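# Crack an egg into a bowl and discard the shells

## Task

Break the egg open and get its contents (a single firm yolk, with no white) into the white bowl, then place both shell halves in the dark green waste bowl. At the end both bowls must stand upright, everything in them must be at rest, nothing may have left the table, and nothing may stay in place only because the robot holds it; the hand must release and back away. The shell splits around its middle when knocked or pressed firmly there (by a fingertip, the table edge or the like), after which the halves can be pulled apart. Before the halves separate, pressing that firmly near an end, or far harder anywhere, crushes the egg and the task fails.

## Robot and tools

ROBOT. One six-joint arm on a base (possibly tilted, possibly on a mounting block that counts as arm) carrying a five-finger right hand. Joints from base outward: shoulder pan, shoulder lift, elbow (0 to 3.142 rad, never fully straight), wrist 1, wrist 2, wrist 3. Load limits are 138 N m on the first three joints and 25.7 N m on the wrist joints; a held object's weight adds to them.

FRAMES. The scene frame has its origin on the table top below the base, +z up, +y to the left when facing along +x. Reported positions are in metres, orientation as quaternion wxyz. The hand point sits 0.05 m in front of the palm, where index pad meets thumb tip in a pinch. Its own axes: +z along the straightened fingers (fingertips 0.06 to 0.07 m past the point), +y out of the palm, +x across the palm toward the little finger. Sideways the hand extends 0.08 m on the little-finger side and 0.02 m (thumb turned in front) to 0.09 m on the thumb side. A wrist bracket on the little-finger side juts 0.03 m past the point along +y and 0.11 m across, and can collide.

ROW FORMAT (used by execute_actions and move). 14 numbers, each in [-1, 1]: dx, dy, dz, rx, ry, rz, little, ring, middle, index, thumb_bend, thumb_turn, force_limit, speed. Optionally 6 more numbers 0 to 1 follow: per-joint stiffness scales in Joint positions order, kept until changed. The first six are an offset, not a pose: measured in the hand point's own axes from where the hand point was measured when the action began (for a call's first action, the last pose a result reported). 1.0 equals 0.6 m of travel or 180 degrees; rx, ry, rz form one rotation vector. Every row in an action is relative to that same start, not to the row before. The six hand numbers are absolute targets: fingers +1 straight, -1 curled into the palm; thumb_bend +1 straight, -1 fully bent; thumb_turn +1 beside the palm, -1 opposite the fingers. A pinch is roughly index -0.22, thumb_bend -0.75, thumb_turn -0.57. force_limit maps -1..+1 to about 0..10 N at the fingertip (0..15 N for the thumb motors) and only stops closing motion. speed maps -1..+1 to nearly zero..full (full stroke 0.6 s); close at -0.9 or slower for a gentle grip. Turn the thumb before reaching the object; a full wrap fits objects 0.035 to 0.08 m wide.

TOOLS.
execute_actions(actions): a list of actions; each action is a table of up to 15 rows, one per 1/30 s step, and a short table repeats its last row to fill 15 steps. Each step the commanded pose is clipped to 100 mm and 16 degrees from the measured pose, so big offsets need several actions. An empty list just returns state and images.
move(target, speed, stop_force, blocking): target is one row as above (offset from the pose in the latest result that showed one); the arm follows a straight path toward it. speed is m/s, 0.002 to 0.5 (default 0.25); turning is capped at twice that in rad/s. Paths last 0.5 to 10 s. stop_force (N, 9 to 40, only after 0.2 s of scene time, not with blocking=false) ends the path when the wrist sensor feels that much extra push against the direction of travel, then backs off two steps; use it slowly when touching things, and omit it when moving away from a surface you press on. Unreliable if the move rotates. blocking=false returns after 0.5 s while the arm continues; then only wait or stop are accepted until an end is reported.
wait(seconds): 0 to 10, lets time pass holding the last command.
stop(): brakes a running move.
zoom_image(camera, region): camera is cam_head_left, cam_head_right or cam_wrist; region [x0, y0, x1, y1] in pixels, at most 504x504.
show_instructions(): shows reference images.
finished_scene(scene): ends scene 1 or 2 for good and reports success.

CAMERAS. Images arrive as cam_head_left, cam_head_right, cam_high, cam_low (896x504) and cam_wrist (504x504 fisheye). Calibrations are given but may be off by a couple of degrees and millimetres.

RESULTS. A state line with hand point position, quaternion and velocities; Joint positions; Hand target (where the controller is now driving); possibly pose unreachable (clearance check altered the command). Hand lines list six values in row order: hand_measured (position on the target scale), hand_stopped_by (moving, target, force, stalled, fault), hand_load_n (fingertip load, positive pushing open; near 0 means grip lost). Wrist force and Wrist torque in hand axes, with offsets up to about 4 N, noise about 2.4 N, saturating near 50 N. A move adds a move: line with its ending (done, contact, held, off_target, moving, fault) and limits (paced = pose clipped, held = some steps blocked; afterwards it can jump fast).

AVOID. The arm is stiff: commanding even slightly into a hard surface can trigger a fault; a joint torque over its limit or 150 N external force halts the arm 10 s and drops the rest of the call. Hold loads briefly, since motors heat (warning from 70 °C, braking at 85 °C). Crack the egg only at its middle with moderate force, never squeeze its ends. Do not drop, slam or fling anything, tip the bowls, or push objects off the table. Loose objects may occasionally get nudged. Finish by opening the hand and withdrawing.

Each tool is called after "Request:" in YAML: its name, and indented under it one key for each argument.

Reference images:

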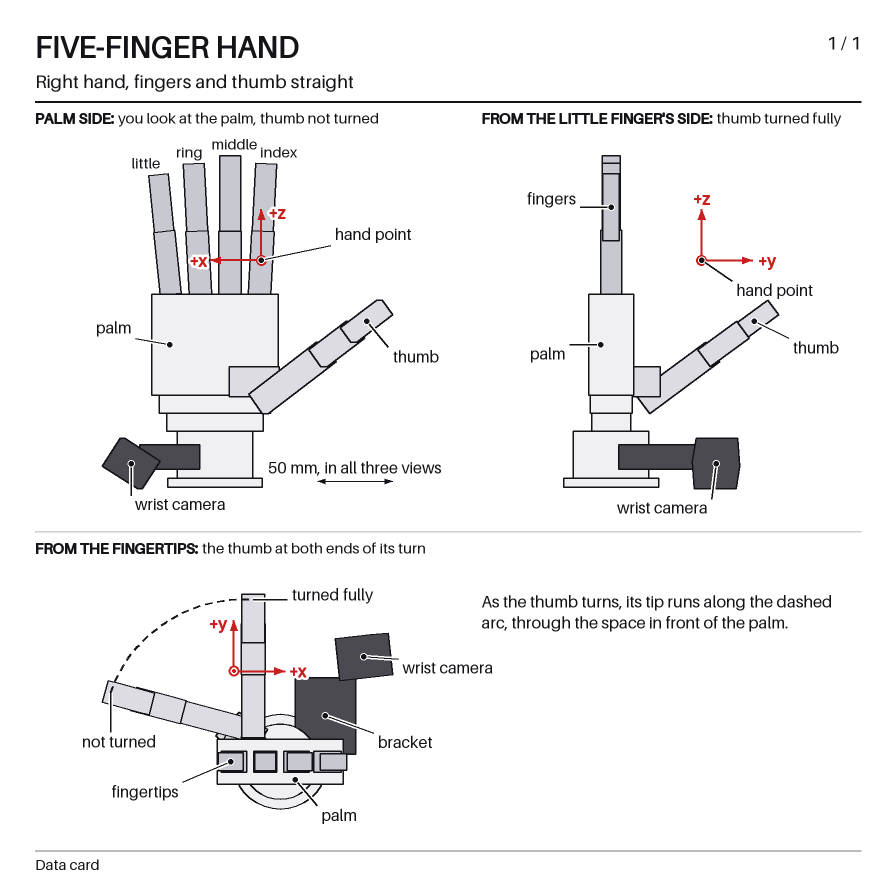

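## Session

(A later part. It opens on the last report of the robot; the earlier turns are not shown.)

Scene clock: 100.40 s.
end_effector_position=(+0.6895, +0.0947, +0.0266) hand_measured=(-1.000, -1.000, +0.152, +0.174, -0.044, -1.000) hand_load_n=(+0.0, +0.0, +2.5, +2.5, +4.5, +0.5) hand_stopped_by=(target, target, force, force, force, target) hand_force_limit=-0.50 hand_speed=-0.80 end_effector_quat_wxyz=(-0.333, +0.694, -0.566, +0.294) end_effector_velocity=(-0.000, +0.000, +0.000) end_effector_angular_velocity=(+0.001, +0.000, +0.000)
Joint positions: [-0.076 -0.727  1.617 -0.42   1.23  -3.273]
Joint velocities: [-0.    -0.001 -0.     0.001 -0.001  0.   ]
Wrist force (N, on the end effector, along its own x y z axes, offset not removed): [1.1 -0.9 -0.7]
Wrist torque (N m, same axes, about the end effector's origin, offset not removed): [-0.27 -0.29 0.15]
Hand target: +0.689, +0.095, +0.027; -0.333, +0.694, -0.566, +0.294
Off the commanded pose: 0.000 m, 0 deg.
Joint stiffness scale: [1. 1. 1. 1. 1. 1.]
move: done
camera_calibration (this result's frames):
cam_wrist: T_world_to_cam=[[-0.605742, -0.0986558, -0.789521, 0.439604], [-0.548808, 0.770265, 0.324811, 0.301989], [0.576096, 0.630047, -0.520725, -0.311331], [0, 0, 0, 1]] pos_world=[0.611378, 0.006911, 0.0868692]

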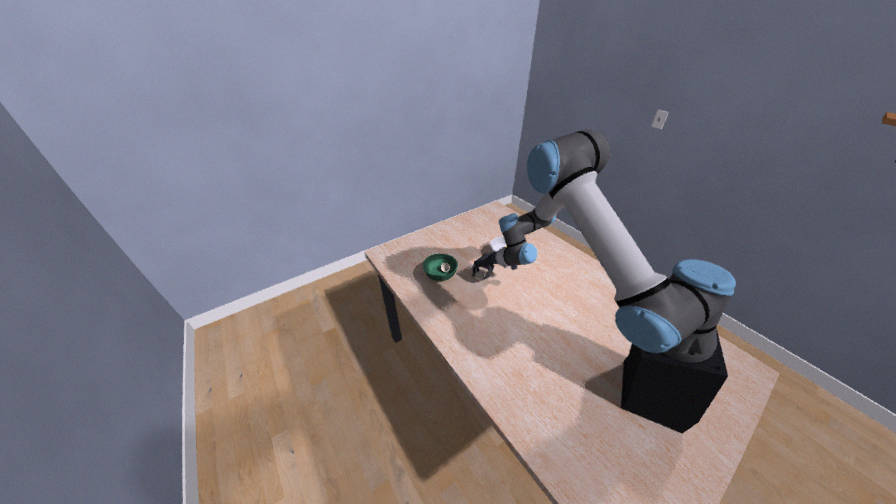

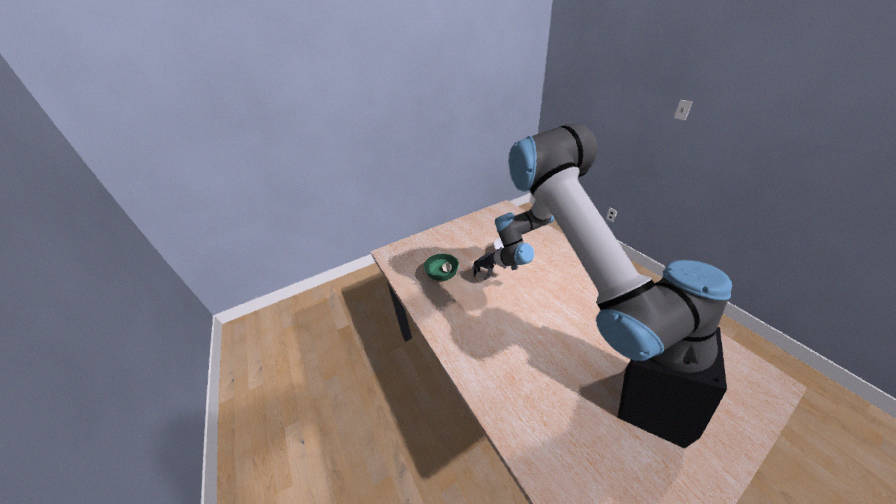

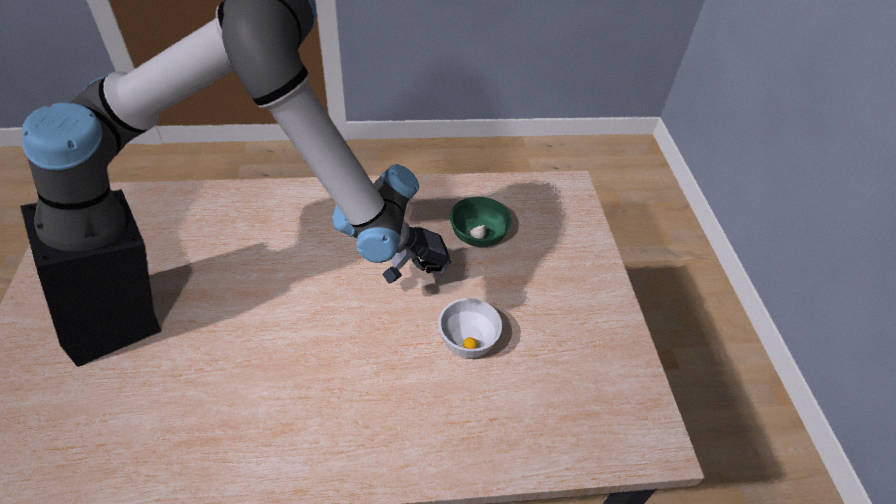

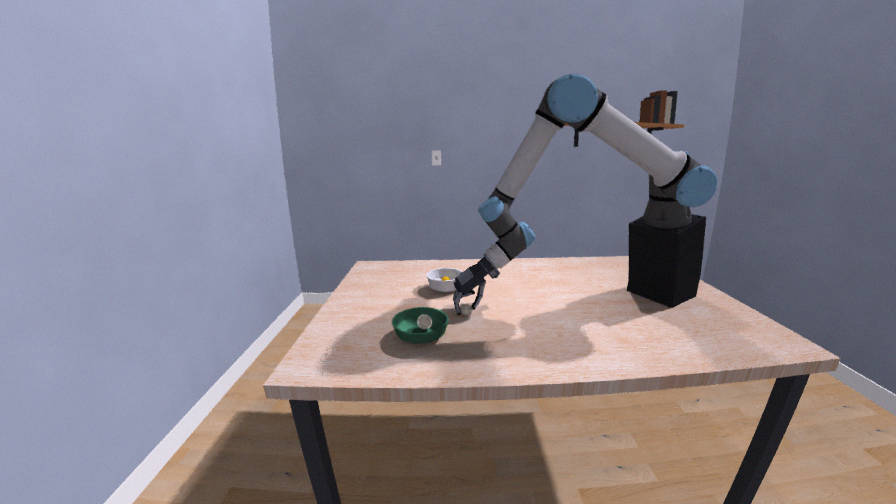

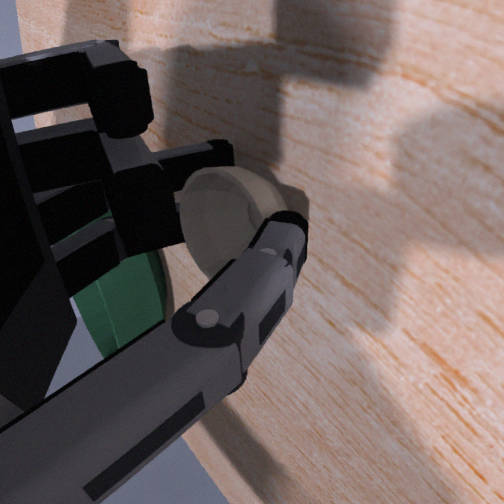

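Request:
move:
  target: [0.004,-0.093,-0.07,0,0,0,-1,-1,-0.1,-0.1,-0.2,-1,-0.5,-0.8]
  speed: 0.1

Request:
move:
  target: [-0.195,-0.165,0.209,0,0,0,-1,-1,-0.1,-0.1,-0.2,-1,-0.5,-0.8]
  speed: 0.18

Scene clock: 101.83 s.
end_effector_position=(+0.6913, +0.0954, +0.0959) hand_measured=(-1.000, -1.000, +0.152, +0.174, -0.044, -1.000) hand_load_n=(+0.0, +0.0, +2.5, +2.5, +4.5, +0.5) hand_stopped_by=(target, target, force, force, force, target) hand_force_limit=-0.50 hand_speed=-0.80 end_effector_quat_wxyz=(-0.334, +0.694, -0.566, +0.295) end_effector_velocity=(-0.003, -0.000, +0.001) end_effector_angular_velocity=(+0.001, +0.007, -0.001)
Joint positions: [-0.092 -0.866  1.655 -0.319  1.215 -3.281]
Joint velocities: [-0.001 -0.003  0.002  0.008 -0.    -0.001]
Wrist force (N, on the end effector, along its own x y z axes, offset not removed): [-0.1 -1.7 0.5]
Wrist torque (N m, same axes, about the end effector's origin, offset not removed): [-0.33 0.01 -0.08]
Hand target: +0.690, +0.094, +0.096; -0.333, +0.694, -0.566, +0.294
Off the commanded pose: 0.002 m, 0 deg.
Joint stiffness scale: [1. 1. 1. 1. 1. 1.]
move: done
camera_calibration (this result's frames):
cam_wrist: T_world_to_cam=[[-0.604112, -0.0994489, -0.79067, 0.494476], [-0.550212, 0.769786, 0.323568, 0.281008], [0.576468, 0.630507, -0.519755, -0.277123], [0, 0, 0, 1]] pos_world=[0.613086, 0.00758693, 0.156006]

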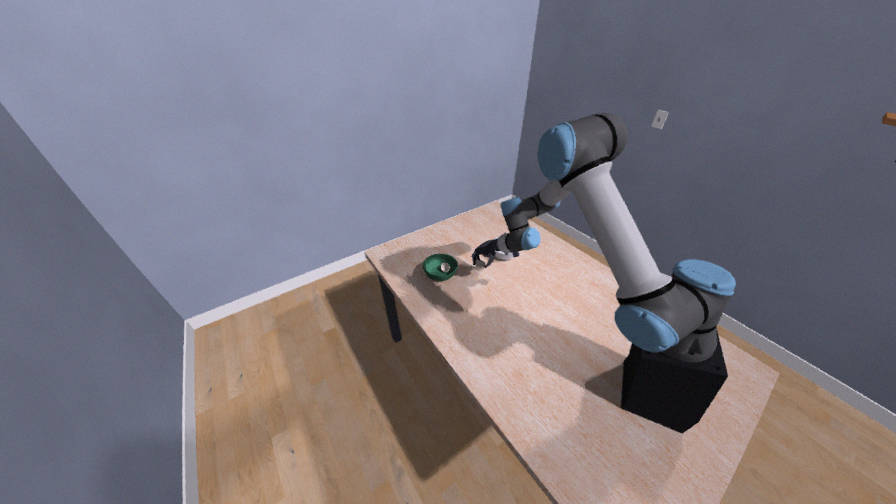

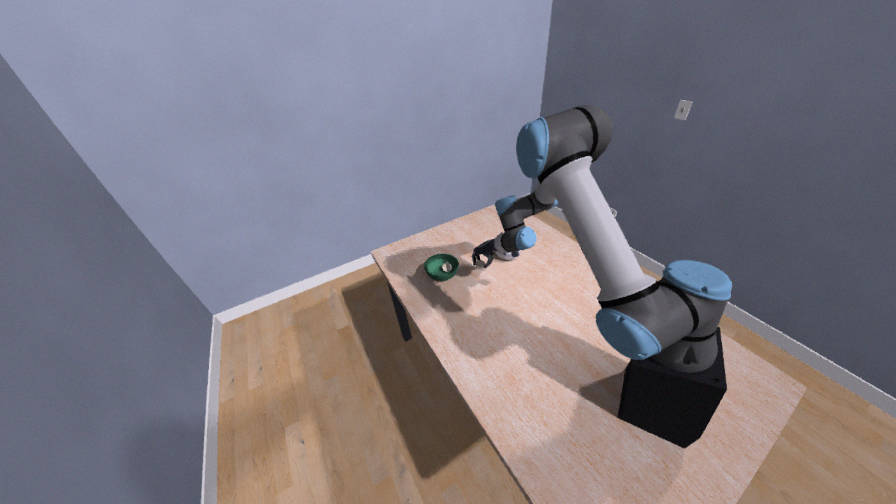

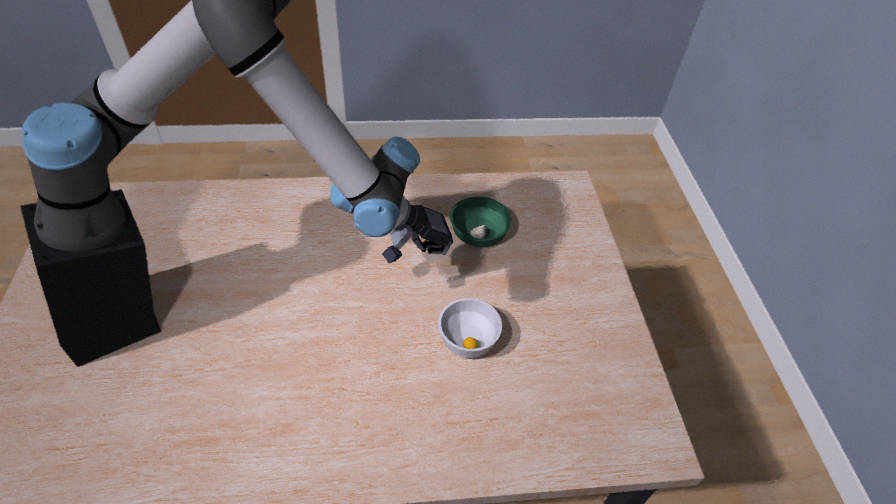

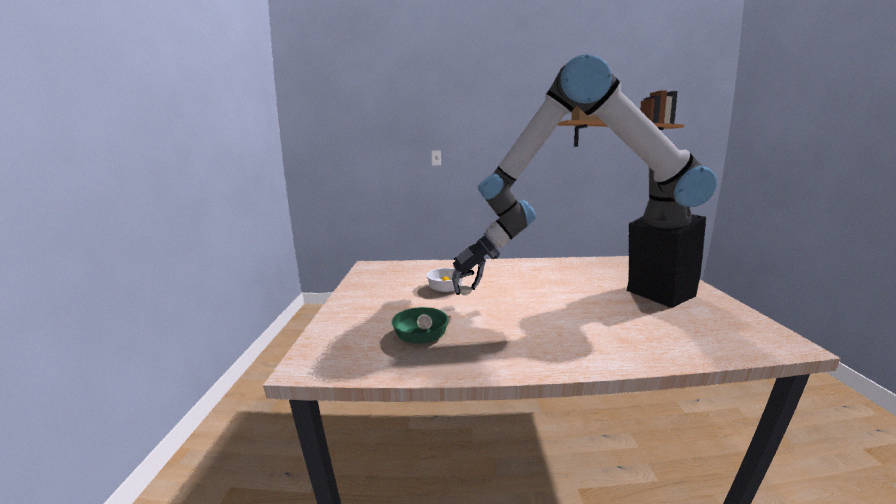

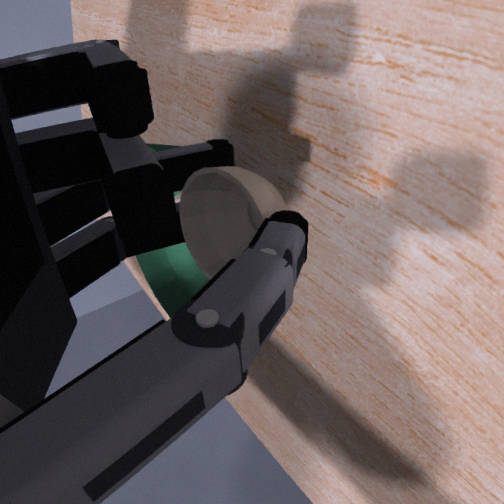

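Scene clock: 103.60 s.
end_effector_position=(+0.8258, +0.2386, +0.0960) hand_measured=(-1.000, -1.000, +0.152, +0.174, -0.044, -1.000) hand_load_n=(+0.0, +0.0, +2.5, +2.5, +4.5, +0.5) hand_stopped_by=(target, target, force, force, force, target) hand_force_limit=-0.50 hand_speed=-0.80 end_effector_quat_wxyz=(-0.335, +0.693, -0.565, +0.296) end_effector_velocity=(+0.001, +0.002, -0.001) end_effector_angular_velocity=(-0.005, +0.019, -0.004)
Joint positions: [ 0.164 -0.617  1.034  0.022  1.446 -3.165]
Joint velocities: [ 0.004  0.014 -0.033  0.039  0.007  0.   ]
Wrist force (N, on the end effector, along its own x y z axes, offset not removed): [2.8 -1.0 -2.1]
Wrist torque (N m, same axes, about the end effector's origin, offset not removed): [-0.13 -0.51 0.07]
Hand target: +0.826, +0.240, +0.095; -0.334, +0.694, -0.566, +0.295
Off the commanded pose: 0.002 m, 0 deg.
Joint stiffness scale: [1. 1. 1. 1. 1. 1.]
move: done
camera_calibration (this result's frames):
cam_wrist: T_world_to_cam=[[-0.602051, -0.0988174, -0.792319, 0.588445], [-0.550682, 0.769934, 0.322415, 0.245248], [0.578173, 0.630426, -0.517956, -0.446472], [0, 0, 0, 1]] pos_world=[0.747465, 0.150791, 0.155912]

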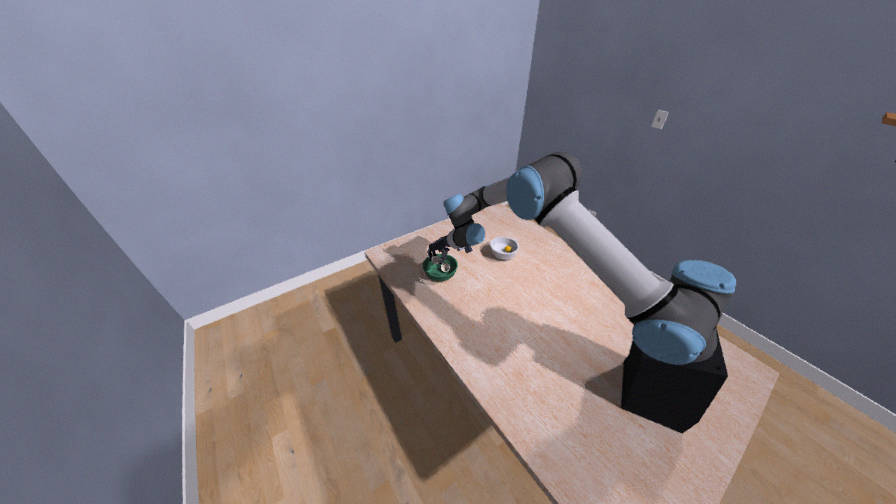

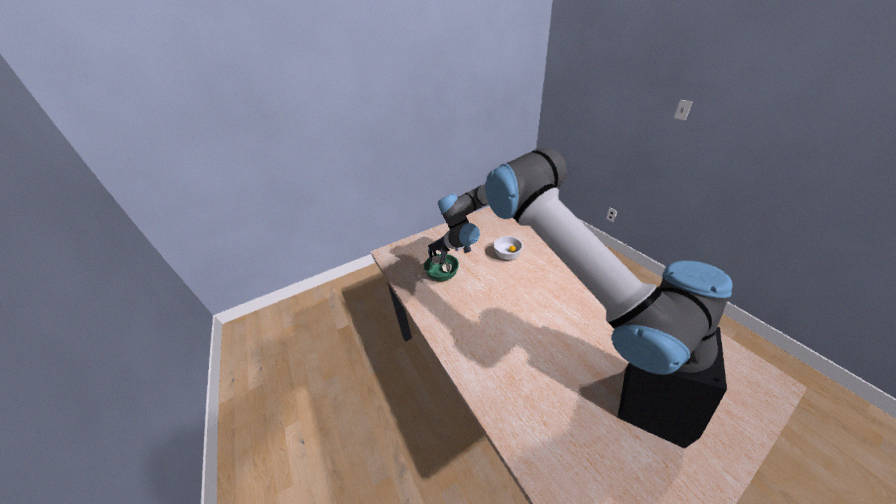

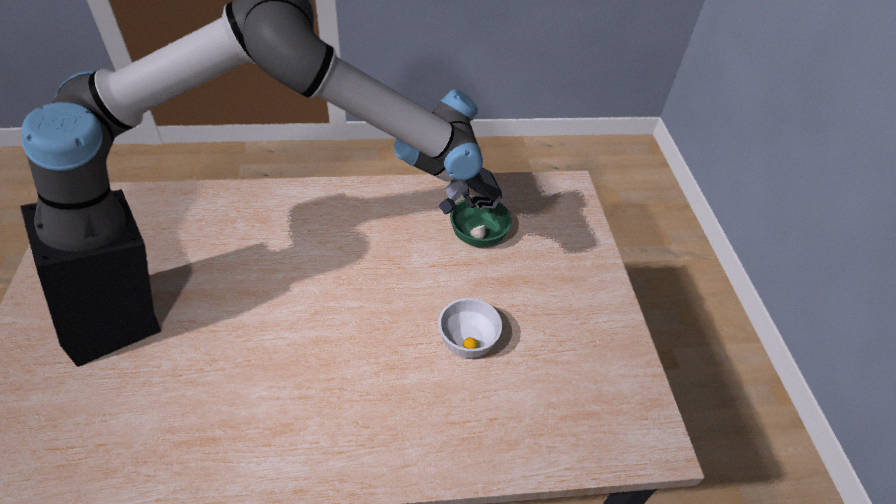

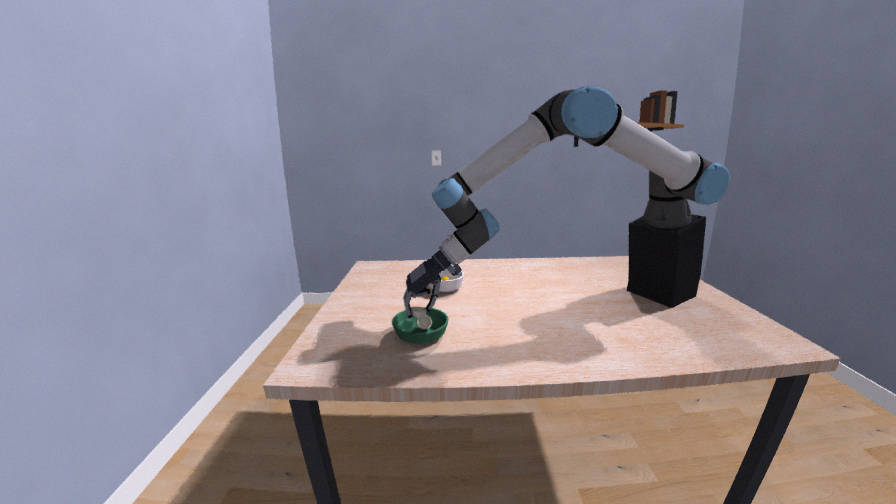

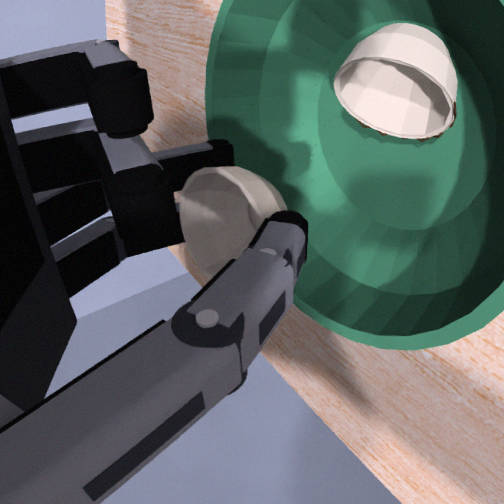

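Request:
move:
  target: [-0.01,0.066,0.051,0,0,0,-1,-1,-0.1,-0.1,-0.2,-1,-0.5,-0.8]
  speed: 0.05

Request:
zoom_image:
  camera: "cam_low"
  region: [370,270,480,360]

Scene clock: 105.20 s.
end_effector_position=(+0.8246, +0.2414, +0.0460) hand_measured=(-1.000, -1.000, +0.152, +0.174, -0.044, -1.000) hand_load_n=(+0.0, +0.0, +2.5, +2.5, +4.5, +0.5) hand_stopped_by=(target, target, force, force, force, target) hand_force_limit=-0.50 hand_speed=-0.80 end_effector_quat_wxyz=(-0.334, +0.694, -0.566, +0.295) end_effector_velocity=(+0.005, +0.000, +0.004) end_effector_angular_velocity=(-0.000, -0.011, -0.001)
Joint positions: [ 0.175 -0.532  1.001 -0.028  1.456 -3.16 ]
Joint velocities: [ 0.    -0.    -0.008 -0.003  0.003  0.   ]
Wrist force (N, on the end effector, along its own x y z axes, offset not removed): [-0.1 -1.0 0.2]
Wrist torque (N m, same axes, about the end effector's origin, offset not removed): [-0.43 -0.23 0.00]
Hand target: +0.826, +0.243, +0.046; -0.335, +0.693, -0.565, +0.296
Off the commanded pose: 0.002 m, 0 deg.
Joint stiffness scale: [1. 1. 1. 1. 1. 1.]
move: done
camera_calibration (this result's frames):
cam_wrist: T_world_to_cam=[[-0.604133, -0.0985495, -0.790766, 0.549929], [-0.54915, 0.770569, 0.323509, 0.257067], [0.577458, 0.629692, -0.519645, -0.472573], [0, 0, 0, 1]] pos_world=[0.74629, 0.153682, 0.106131]

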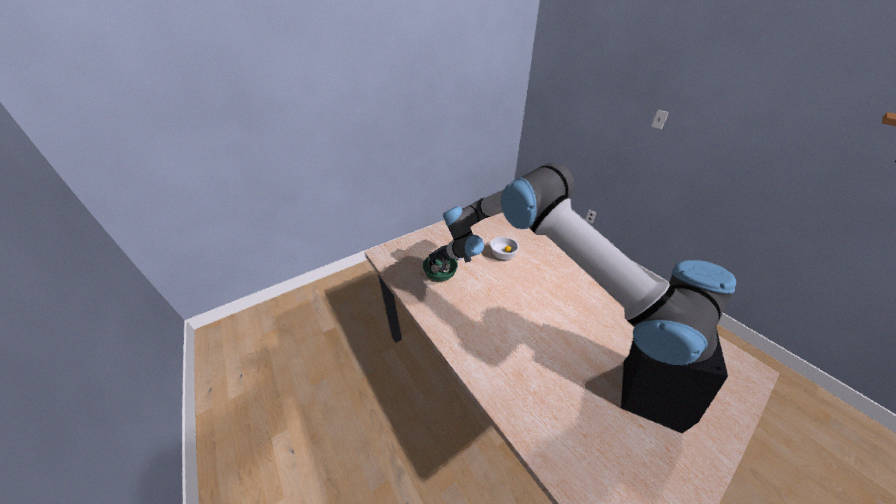

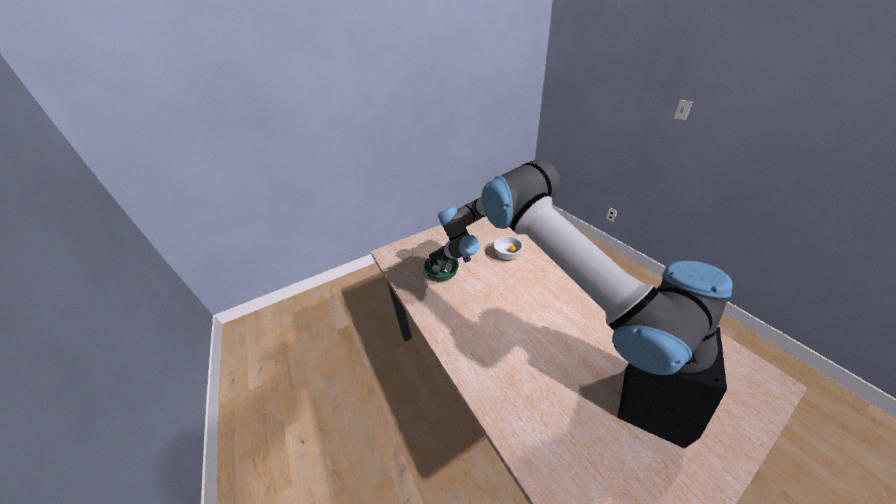

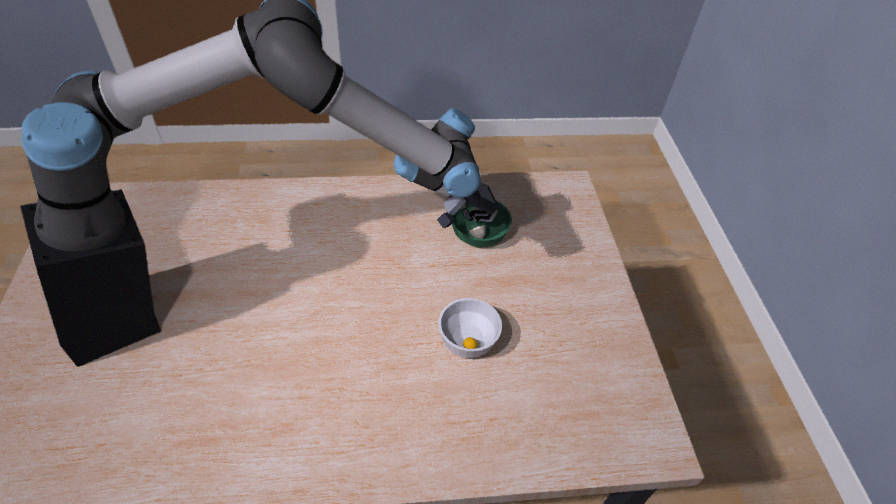

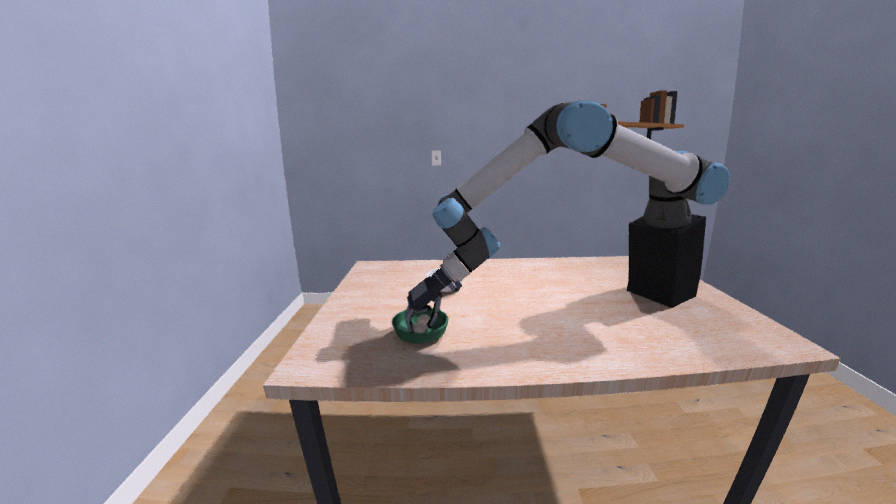

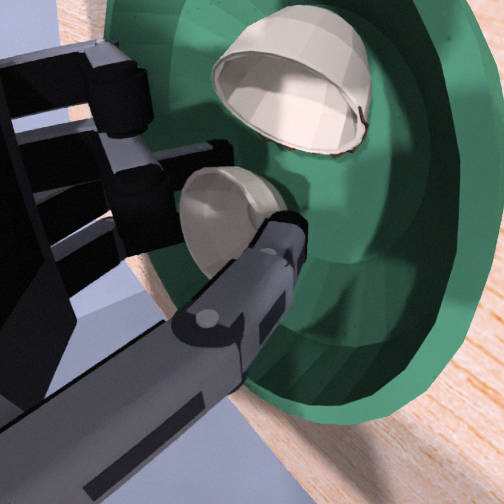

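Region (370, 270, 480, 360) of cam_low's 896x504 image, scaled by 4.582, with more detail than that image has; it fills the top 412 rows of this view, and the rest is white.

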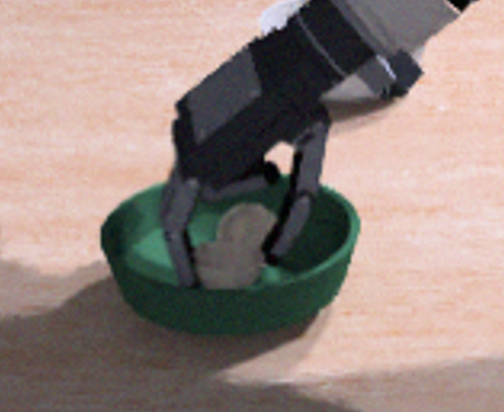

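Request:
move:
  target: [0.003,0.013,0.01,0,0,0,-1,-1,-0.1,-0.1,-0.2,-1,-0.5,-0.8]
  speed: 0.02

Request:
move:
  target: [0,0,0,0,0,0,-1,-1,0.33,0.35,0.1,-1,-0.5,-0.6]

Request:
move:
  target: [0,-0.16,-0.25,0,0,0,-1,-1,0.33,0.35,0.1,-1,-0.5,-0.6]
  speed: 0.15

Scene clock: 106.17 s.
end_effector_position=(+0.8234, +0.2406, +0.0363) hand_measured=(-1.000, -1.000, +0.152, +0.174, -0.044, -1.000) hand_load_n=(+0.0, +0.0, +2.5, +2.5, +4.5, +0.5) hand_stopped_by=(target, target, force, force, force, target) hand_force_limit=-0.50 hand_speed=-0.80 end_effector_quat_wxyz=(-0.333, +0.694, -0.566, +0.294) end_effector_velocity=(+0.002, +0.000, -0.000) end_effector_angular_velocity=(+0.001, -0.004, -0.000)
Joint positions: [ 0.175 -0.517  0.997 -0.036  1.456 -3.16 ]
Joint velocities: [-0.     0.002 -0.003 -0.003  0.     0.001]
Wrist force (N, on the end effector, along its own x y z axes, offset not removed): [1.4 -1.9 -0.1]
Wrist torque (N m, same axes, about the end effector's origin, offset not removed): [-0.31 -0.17 0.00]
Hand target: +0.825, +0.239, +0.036; -0.334, +0.694, -0.566, +0.295
Off the commanded pose: 0.002 m, 0 deg.
Joint stiffness scale: [1. 1. 1. 1. 1. 1.]
move: done
camera_calibration (this result's frames):
cam_wrist: T_world_to_cam=[[-0.606055, -0.0987982, -0.789263, 0.543009], [-0.548591, 0.770419, 0.32481, 0.259688], [0.575973, 0.629836, -0.521116, -0.475147], [0, 0, 0, 1]] pos_world=[0.745227, 0.152844, 0.096621]

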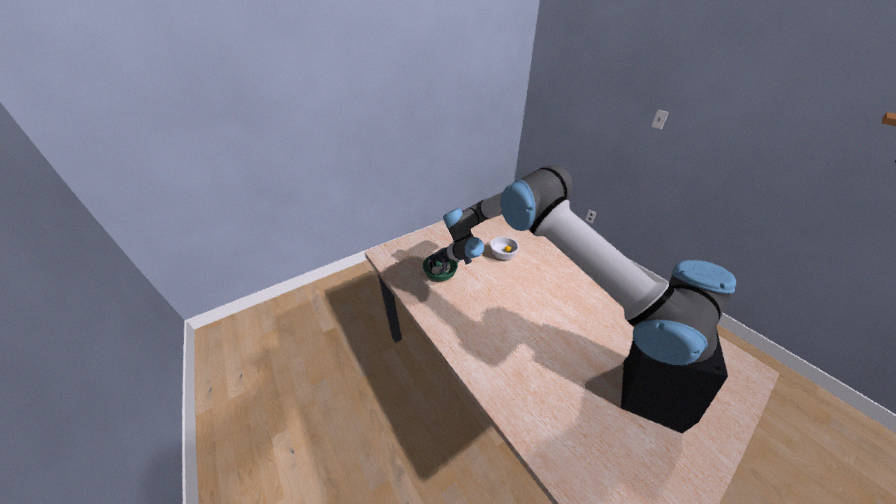

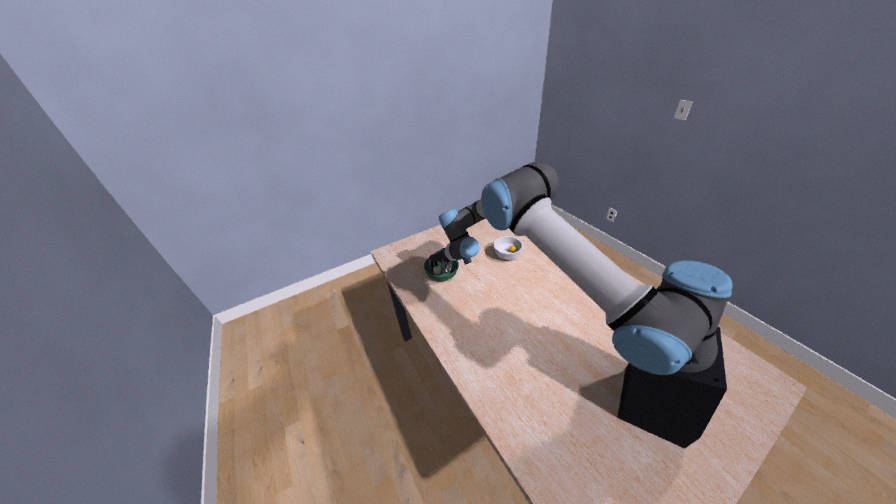

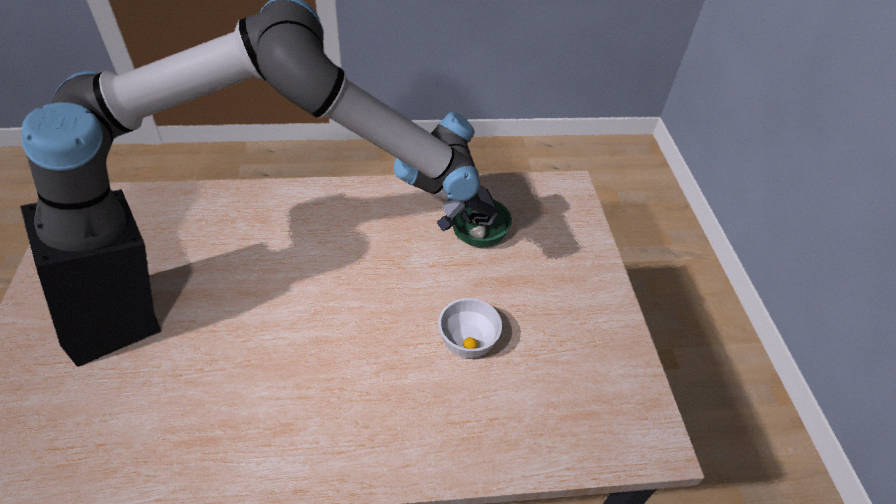

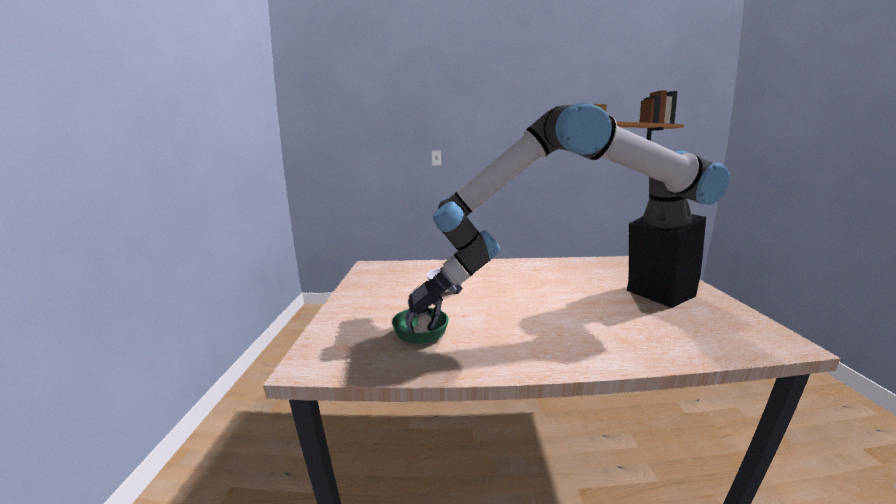

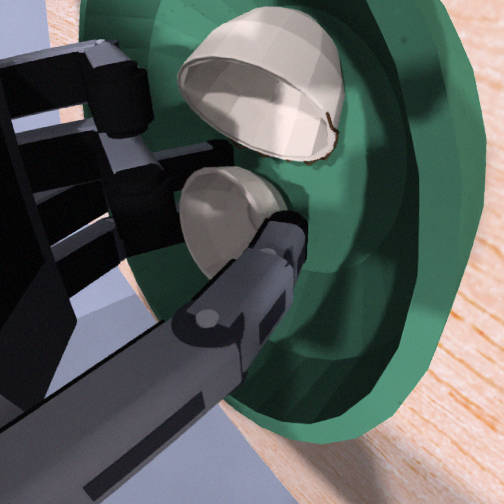

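Scene clock: 106.80 s.
end_effector_position=(+0.8234, +0.2406, +0.0363) hand_measured=(-1.000, -1.000, +0.330, +0.350, +0.100, -1.000) hand_load_n=(+0.0, +0.0, +0.0, +0.0, +0.0, +0.0) hand_stopped_by=(target, target, target, target, target, target) hand_force_limit=-0.50 hand_speed=-0.60 end_effector_quat_wxyz=(-0.333, +0.694, -0.566, +0.294) end_effector_velocity=(+0.001, +0.001, +0.001) end_effector_angular_velocity=(+0.003, -0.001, +0.000)
Joint positions: [ 0.175 -0.517  0.997 -0.036  1.456 -3.16 ]
Joint velocities: [ 0.    -0.    -0.001 -0.    -0.002  0.002]
Wrist force (N, on the end effector, along its own x y z axes, offset not removed): [-0.1 -2.0 0.3]
Wrist torque (N m, same axes, about the end effector's origin, offset not removed): [-0.54 -0.10 -0.05]
Hand target: +0.823, +0.241, +0.036; -0.333, +0.694, -0.566, +0.294
Off the commanded pose: 0.000 m, 0 deg.
Joint stiffness scale: [1. 1. 1. 1. 1. 1.]
move: done
camera_calibration (this result's frames):
cam_wrist: T_world_to_cam=[[-0.605928, -0.0988024, -0.78936, 0.542964], [-0.548665, 0.770398, 0.324736, 0.259776], [0.576037, 0.629861, -0.521015, -0.475242], [0, 0, 0, 1]] pos_world=[0.745284, 0.152851, 0.0966267]

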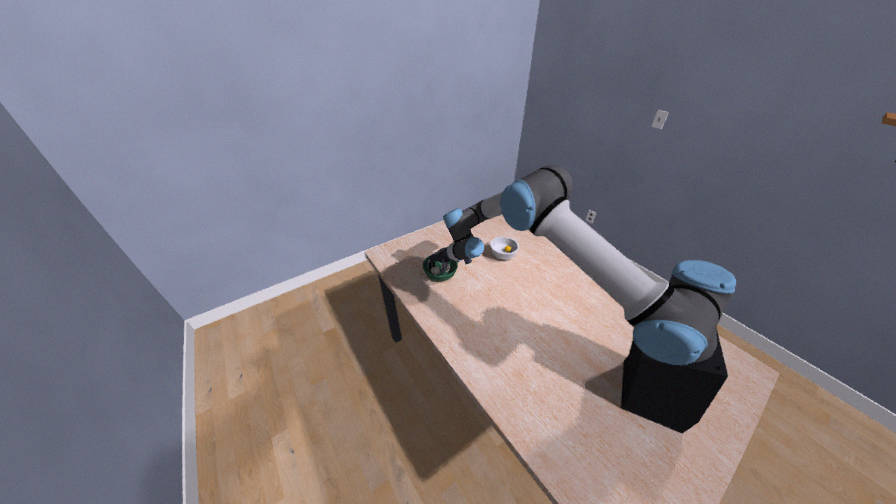

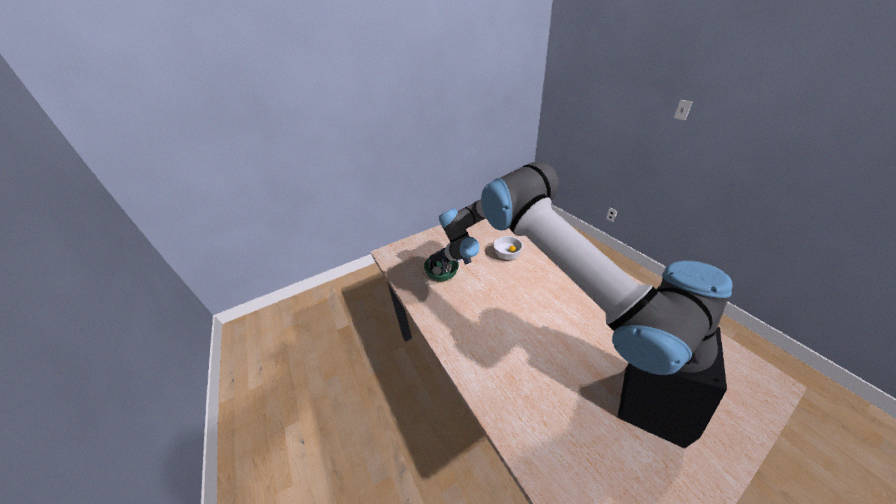

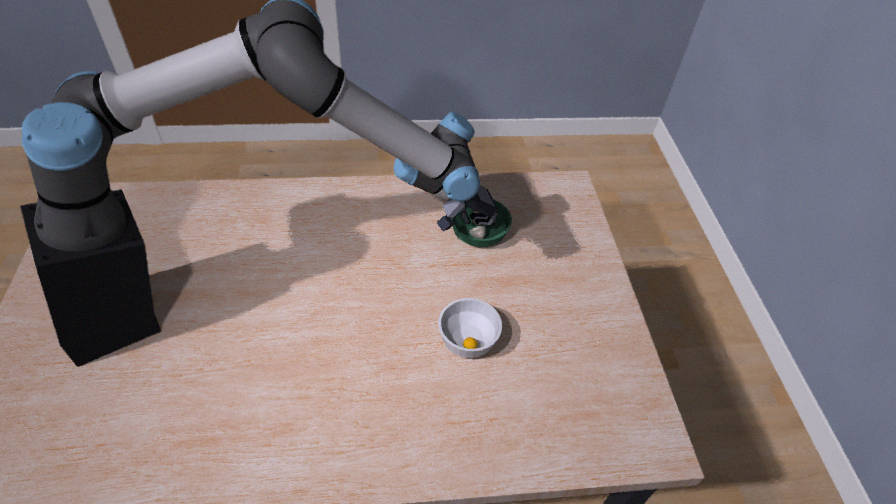

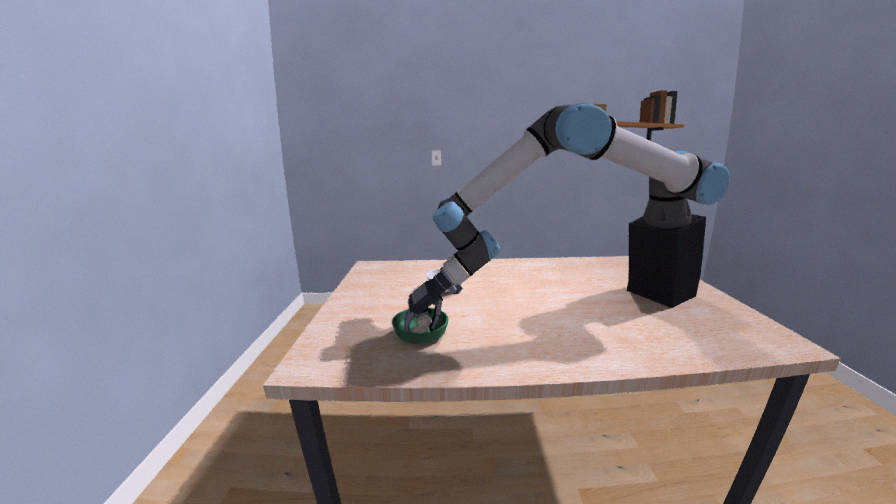

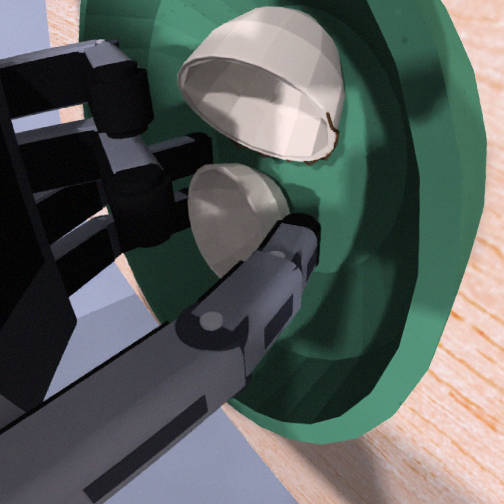

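Scene clock: 108.63 s.
end_effector_position=(+0.7634, +0.2356, +0.2030) hand_measured=(-1.000, -1.000, +0.330, +0.350, +0.100, -1.000) hand_load_n=(+0.0, +0.0, +0.0, +0.0, +0.0, +0.0) hand_stopped_by=(target, target, target, target, target, target) hand_force_limit=-0.50 hand_speed=-0.60 end_effector_quat_wxyz=(-0.334, +0.694, -0.566, +0.295) end_effector_velocity=(-0.001, +0.000, +0.003) end_effector_angular_velocity=(+0.000, -0.001, +0.001)
Joint positions: [ 0.15  -0.907  1.315  0.036  1.433 -3.171]
Joint velocities: [-0.001 -0.007  0.004  0.002 -0.002 -0.001]
Wrist force (N, on the end effector, along its own x y z axes, offset not removed): [-0.8 -1.1 -2.2]
Wrist torque (N m, same axes, about the end effector's origin, offset not removed): [-0.06 -0.06 -0.15]
Hand target: +0.762, +0.234, +0.203; -0.333, +0.694, -0.566, +0.294
Off the commanded pose: 0.002 m, 0 deg.
Joint stiffness scale: [1. 1. 1. 1. 1. 1.]
move: done
camera_calibration (this result's frames):
cam_wrist: T_world_to_cam=[[-0.604602, -0.0991245, -0.790336, 0.636904], [-0.549841, 0.76984, 0.32407, 0.17769], [0.576309, 0.630493, -0.519949, -0.351238], [0, 0, 0, 1]] pos_world=[0.685196, 0.147793, 0.263158]

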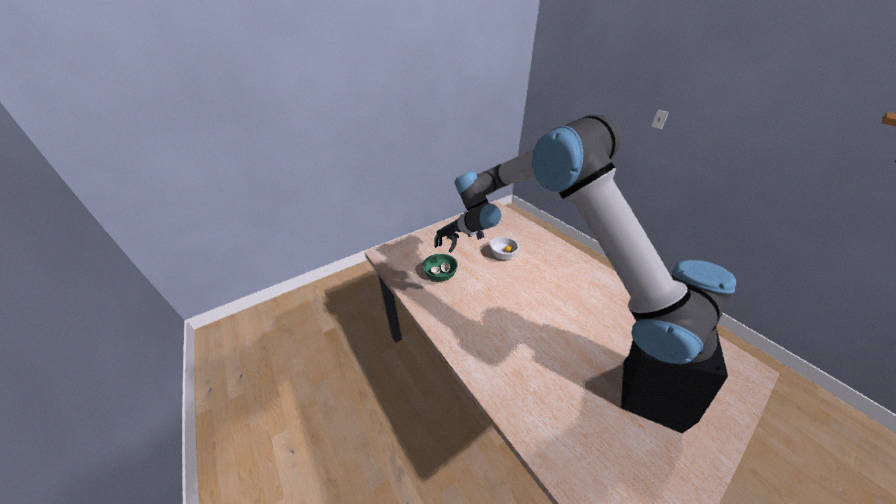

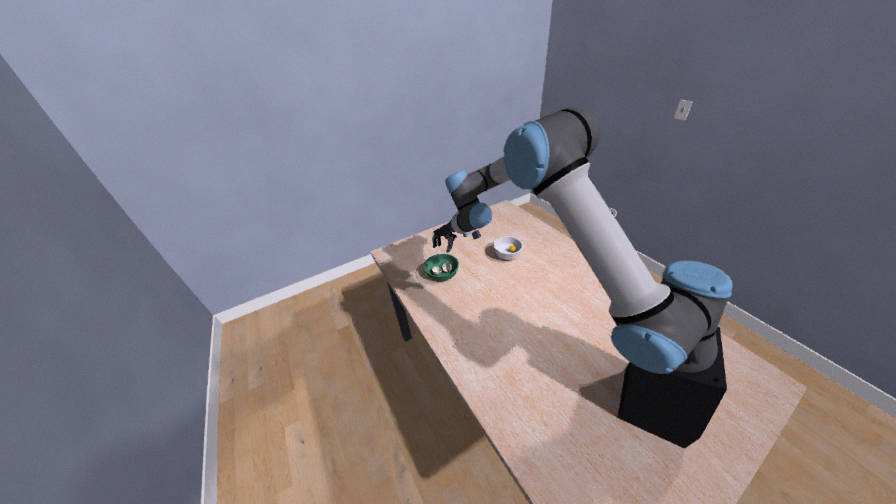

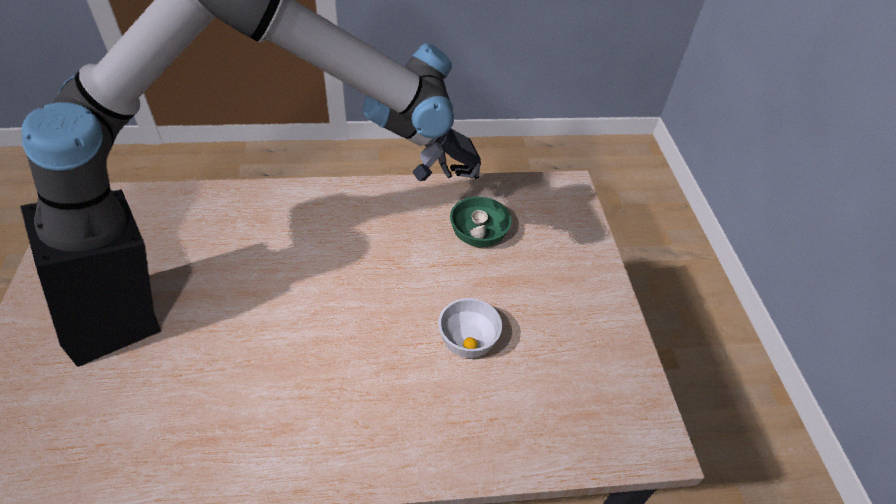

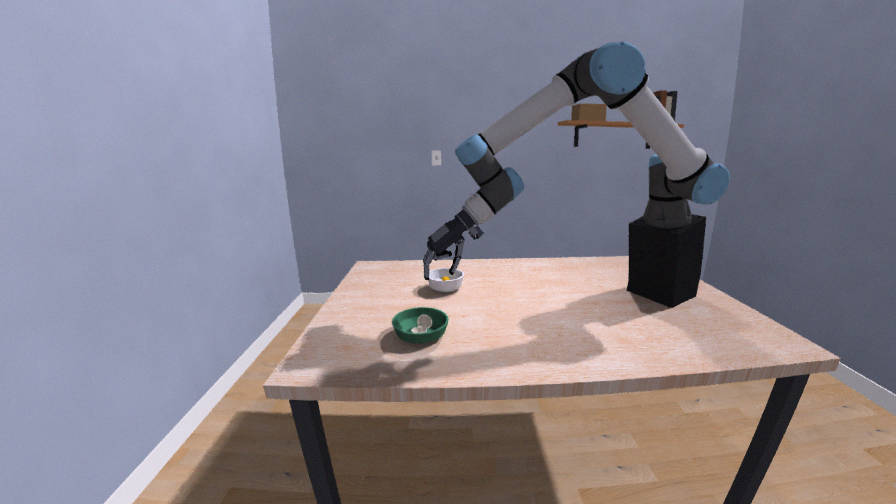

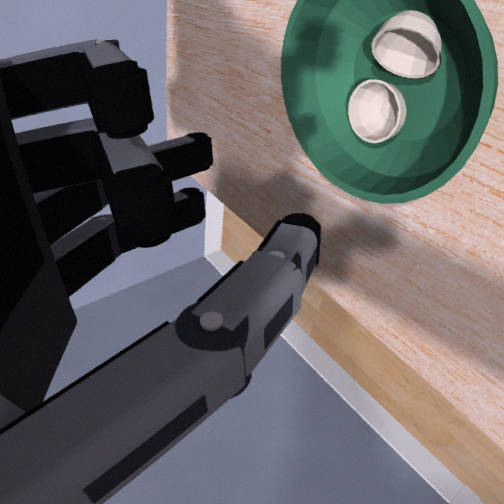

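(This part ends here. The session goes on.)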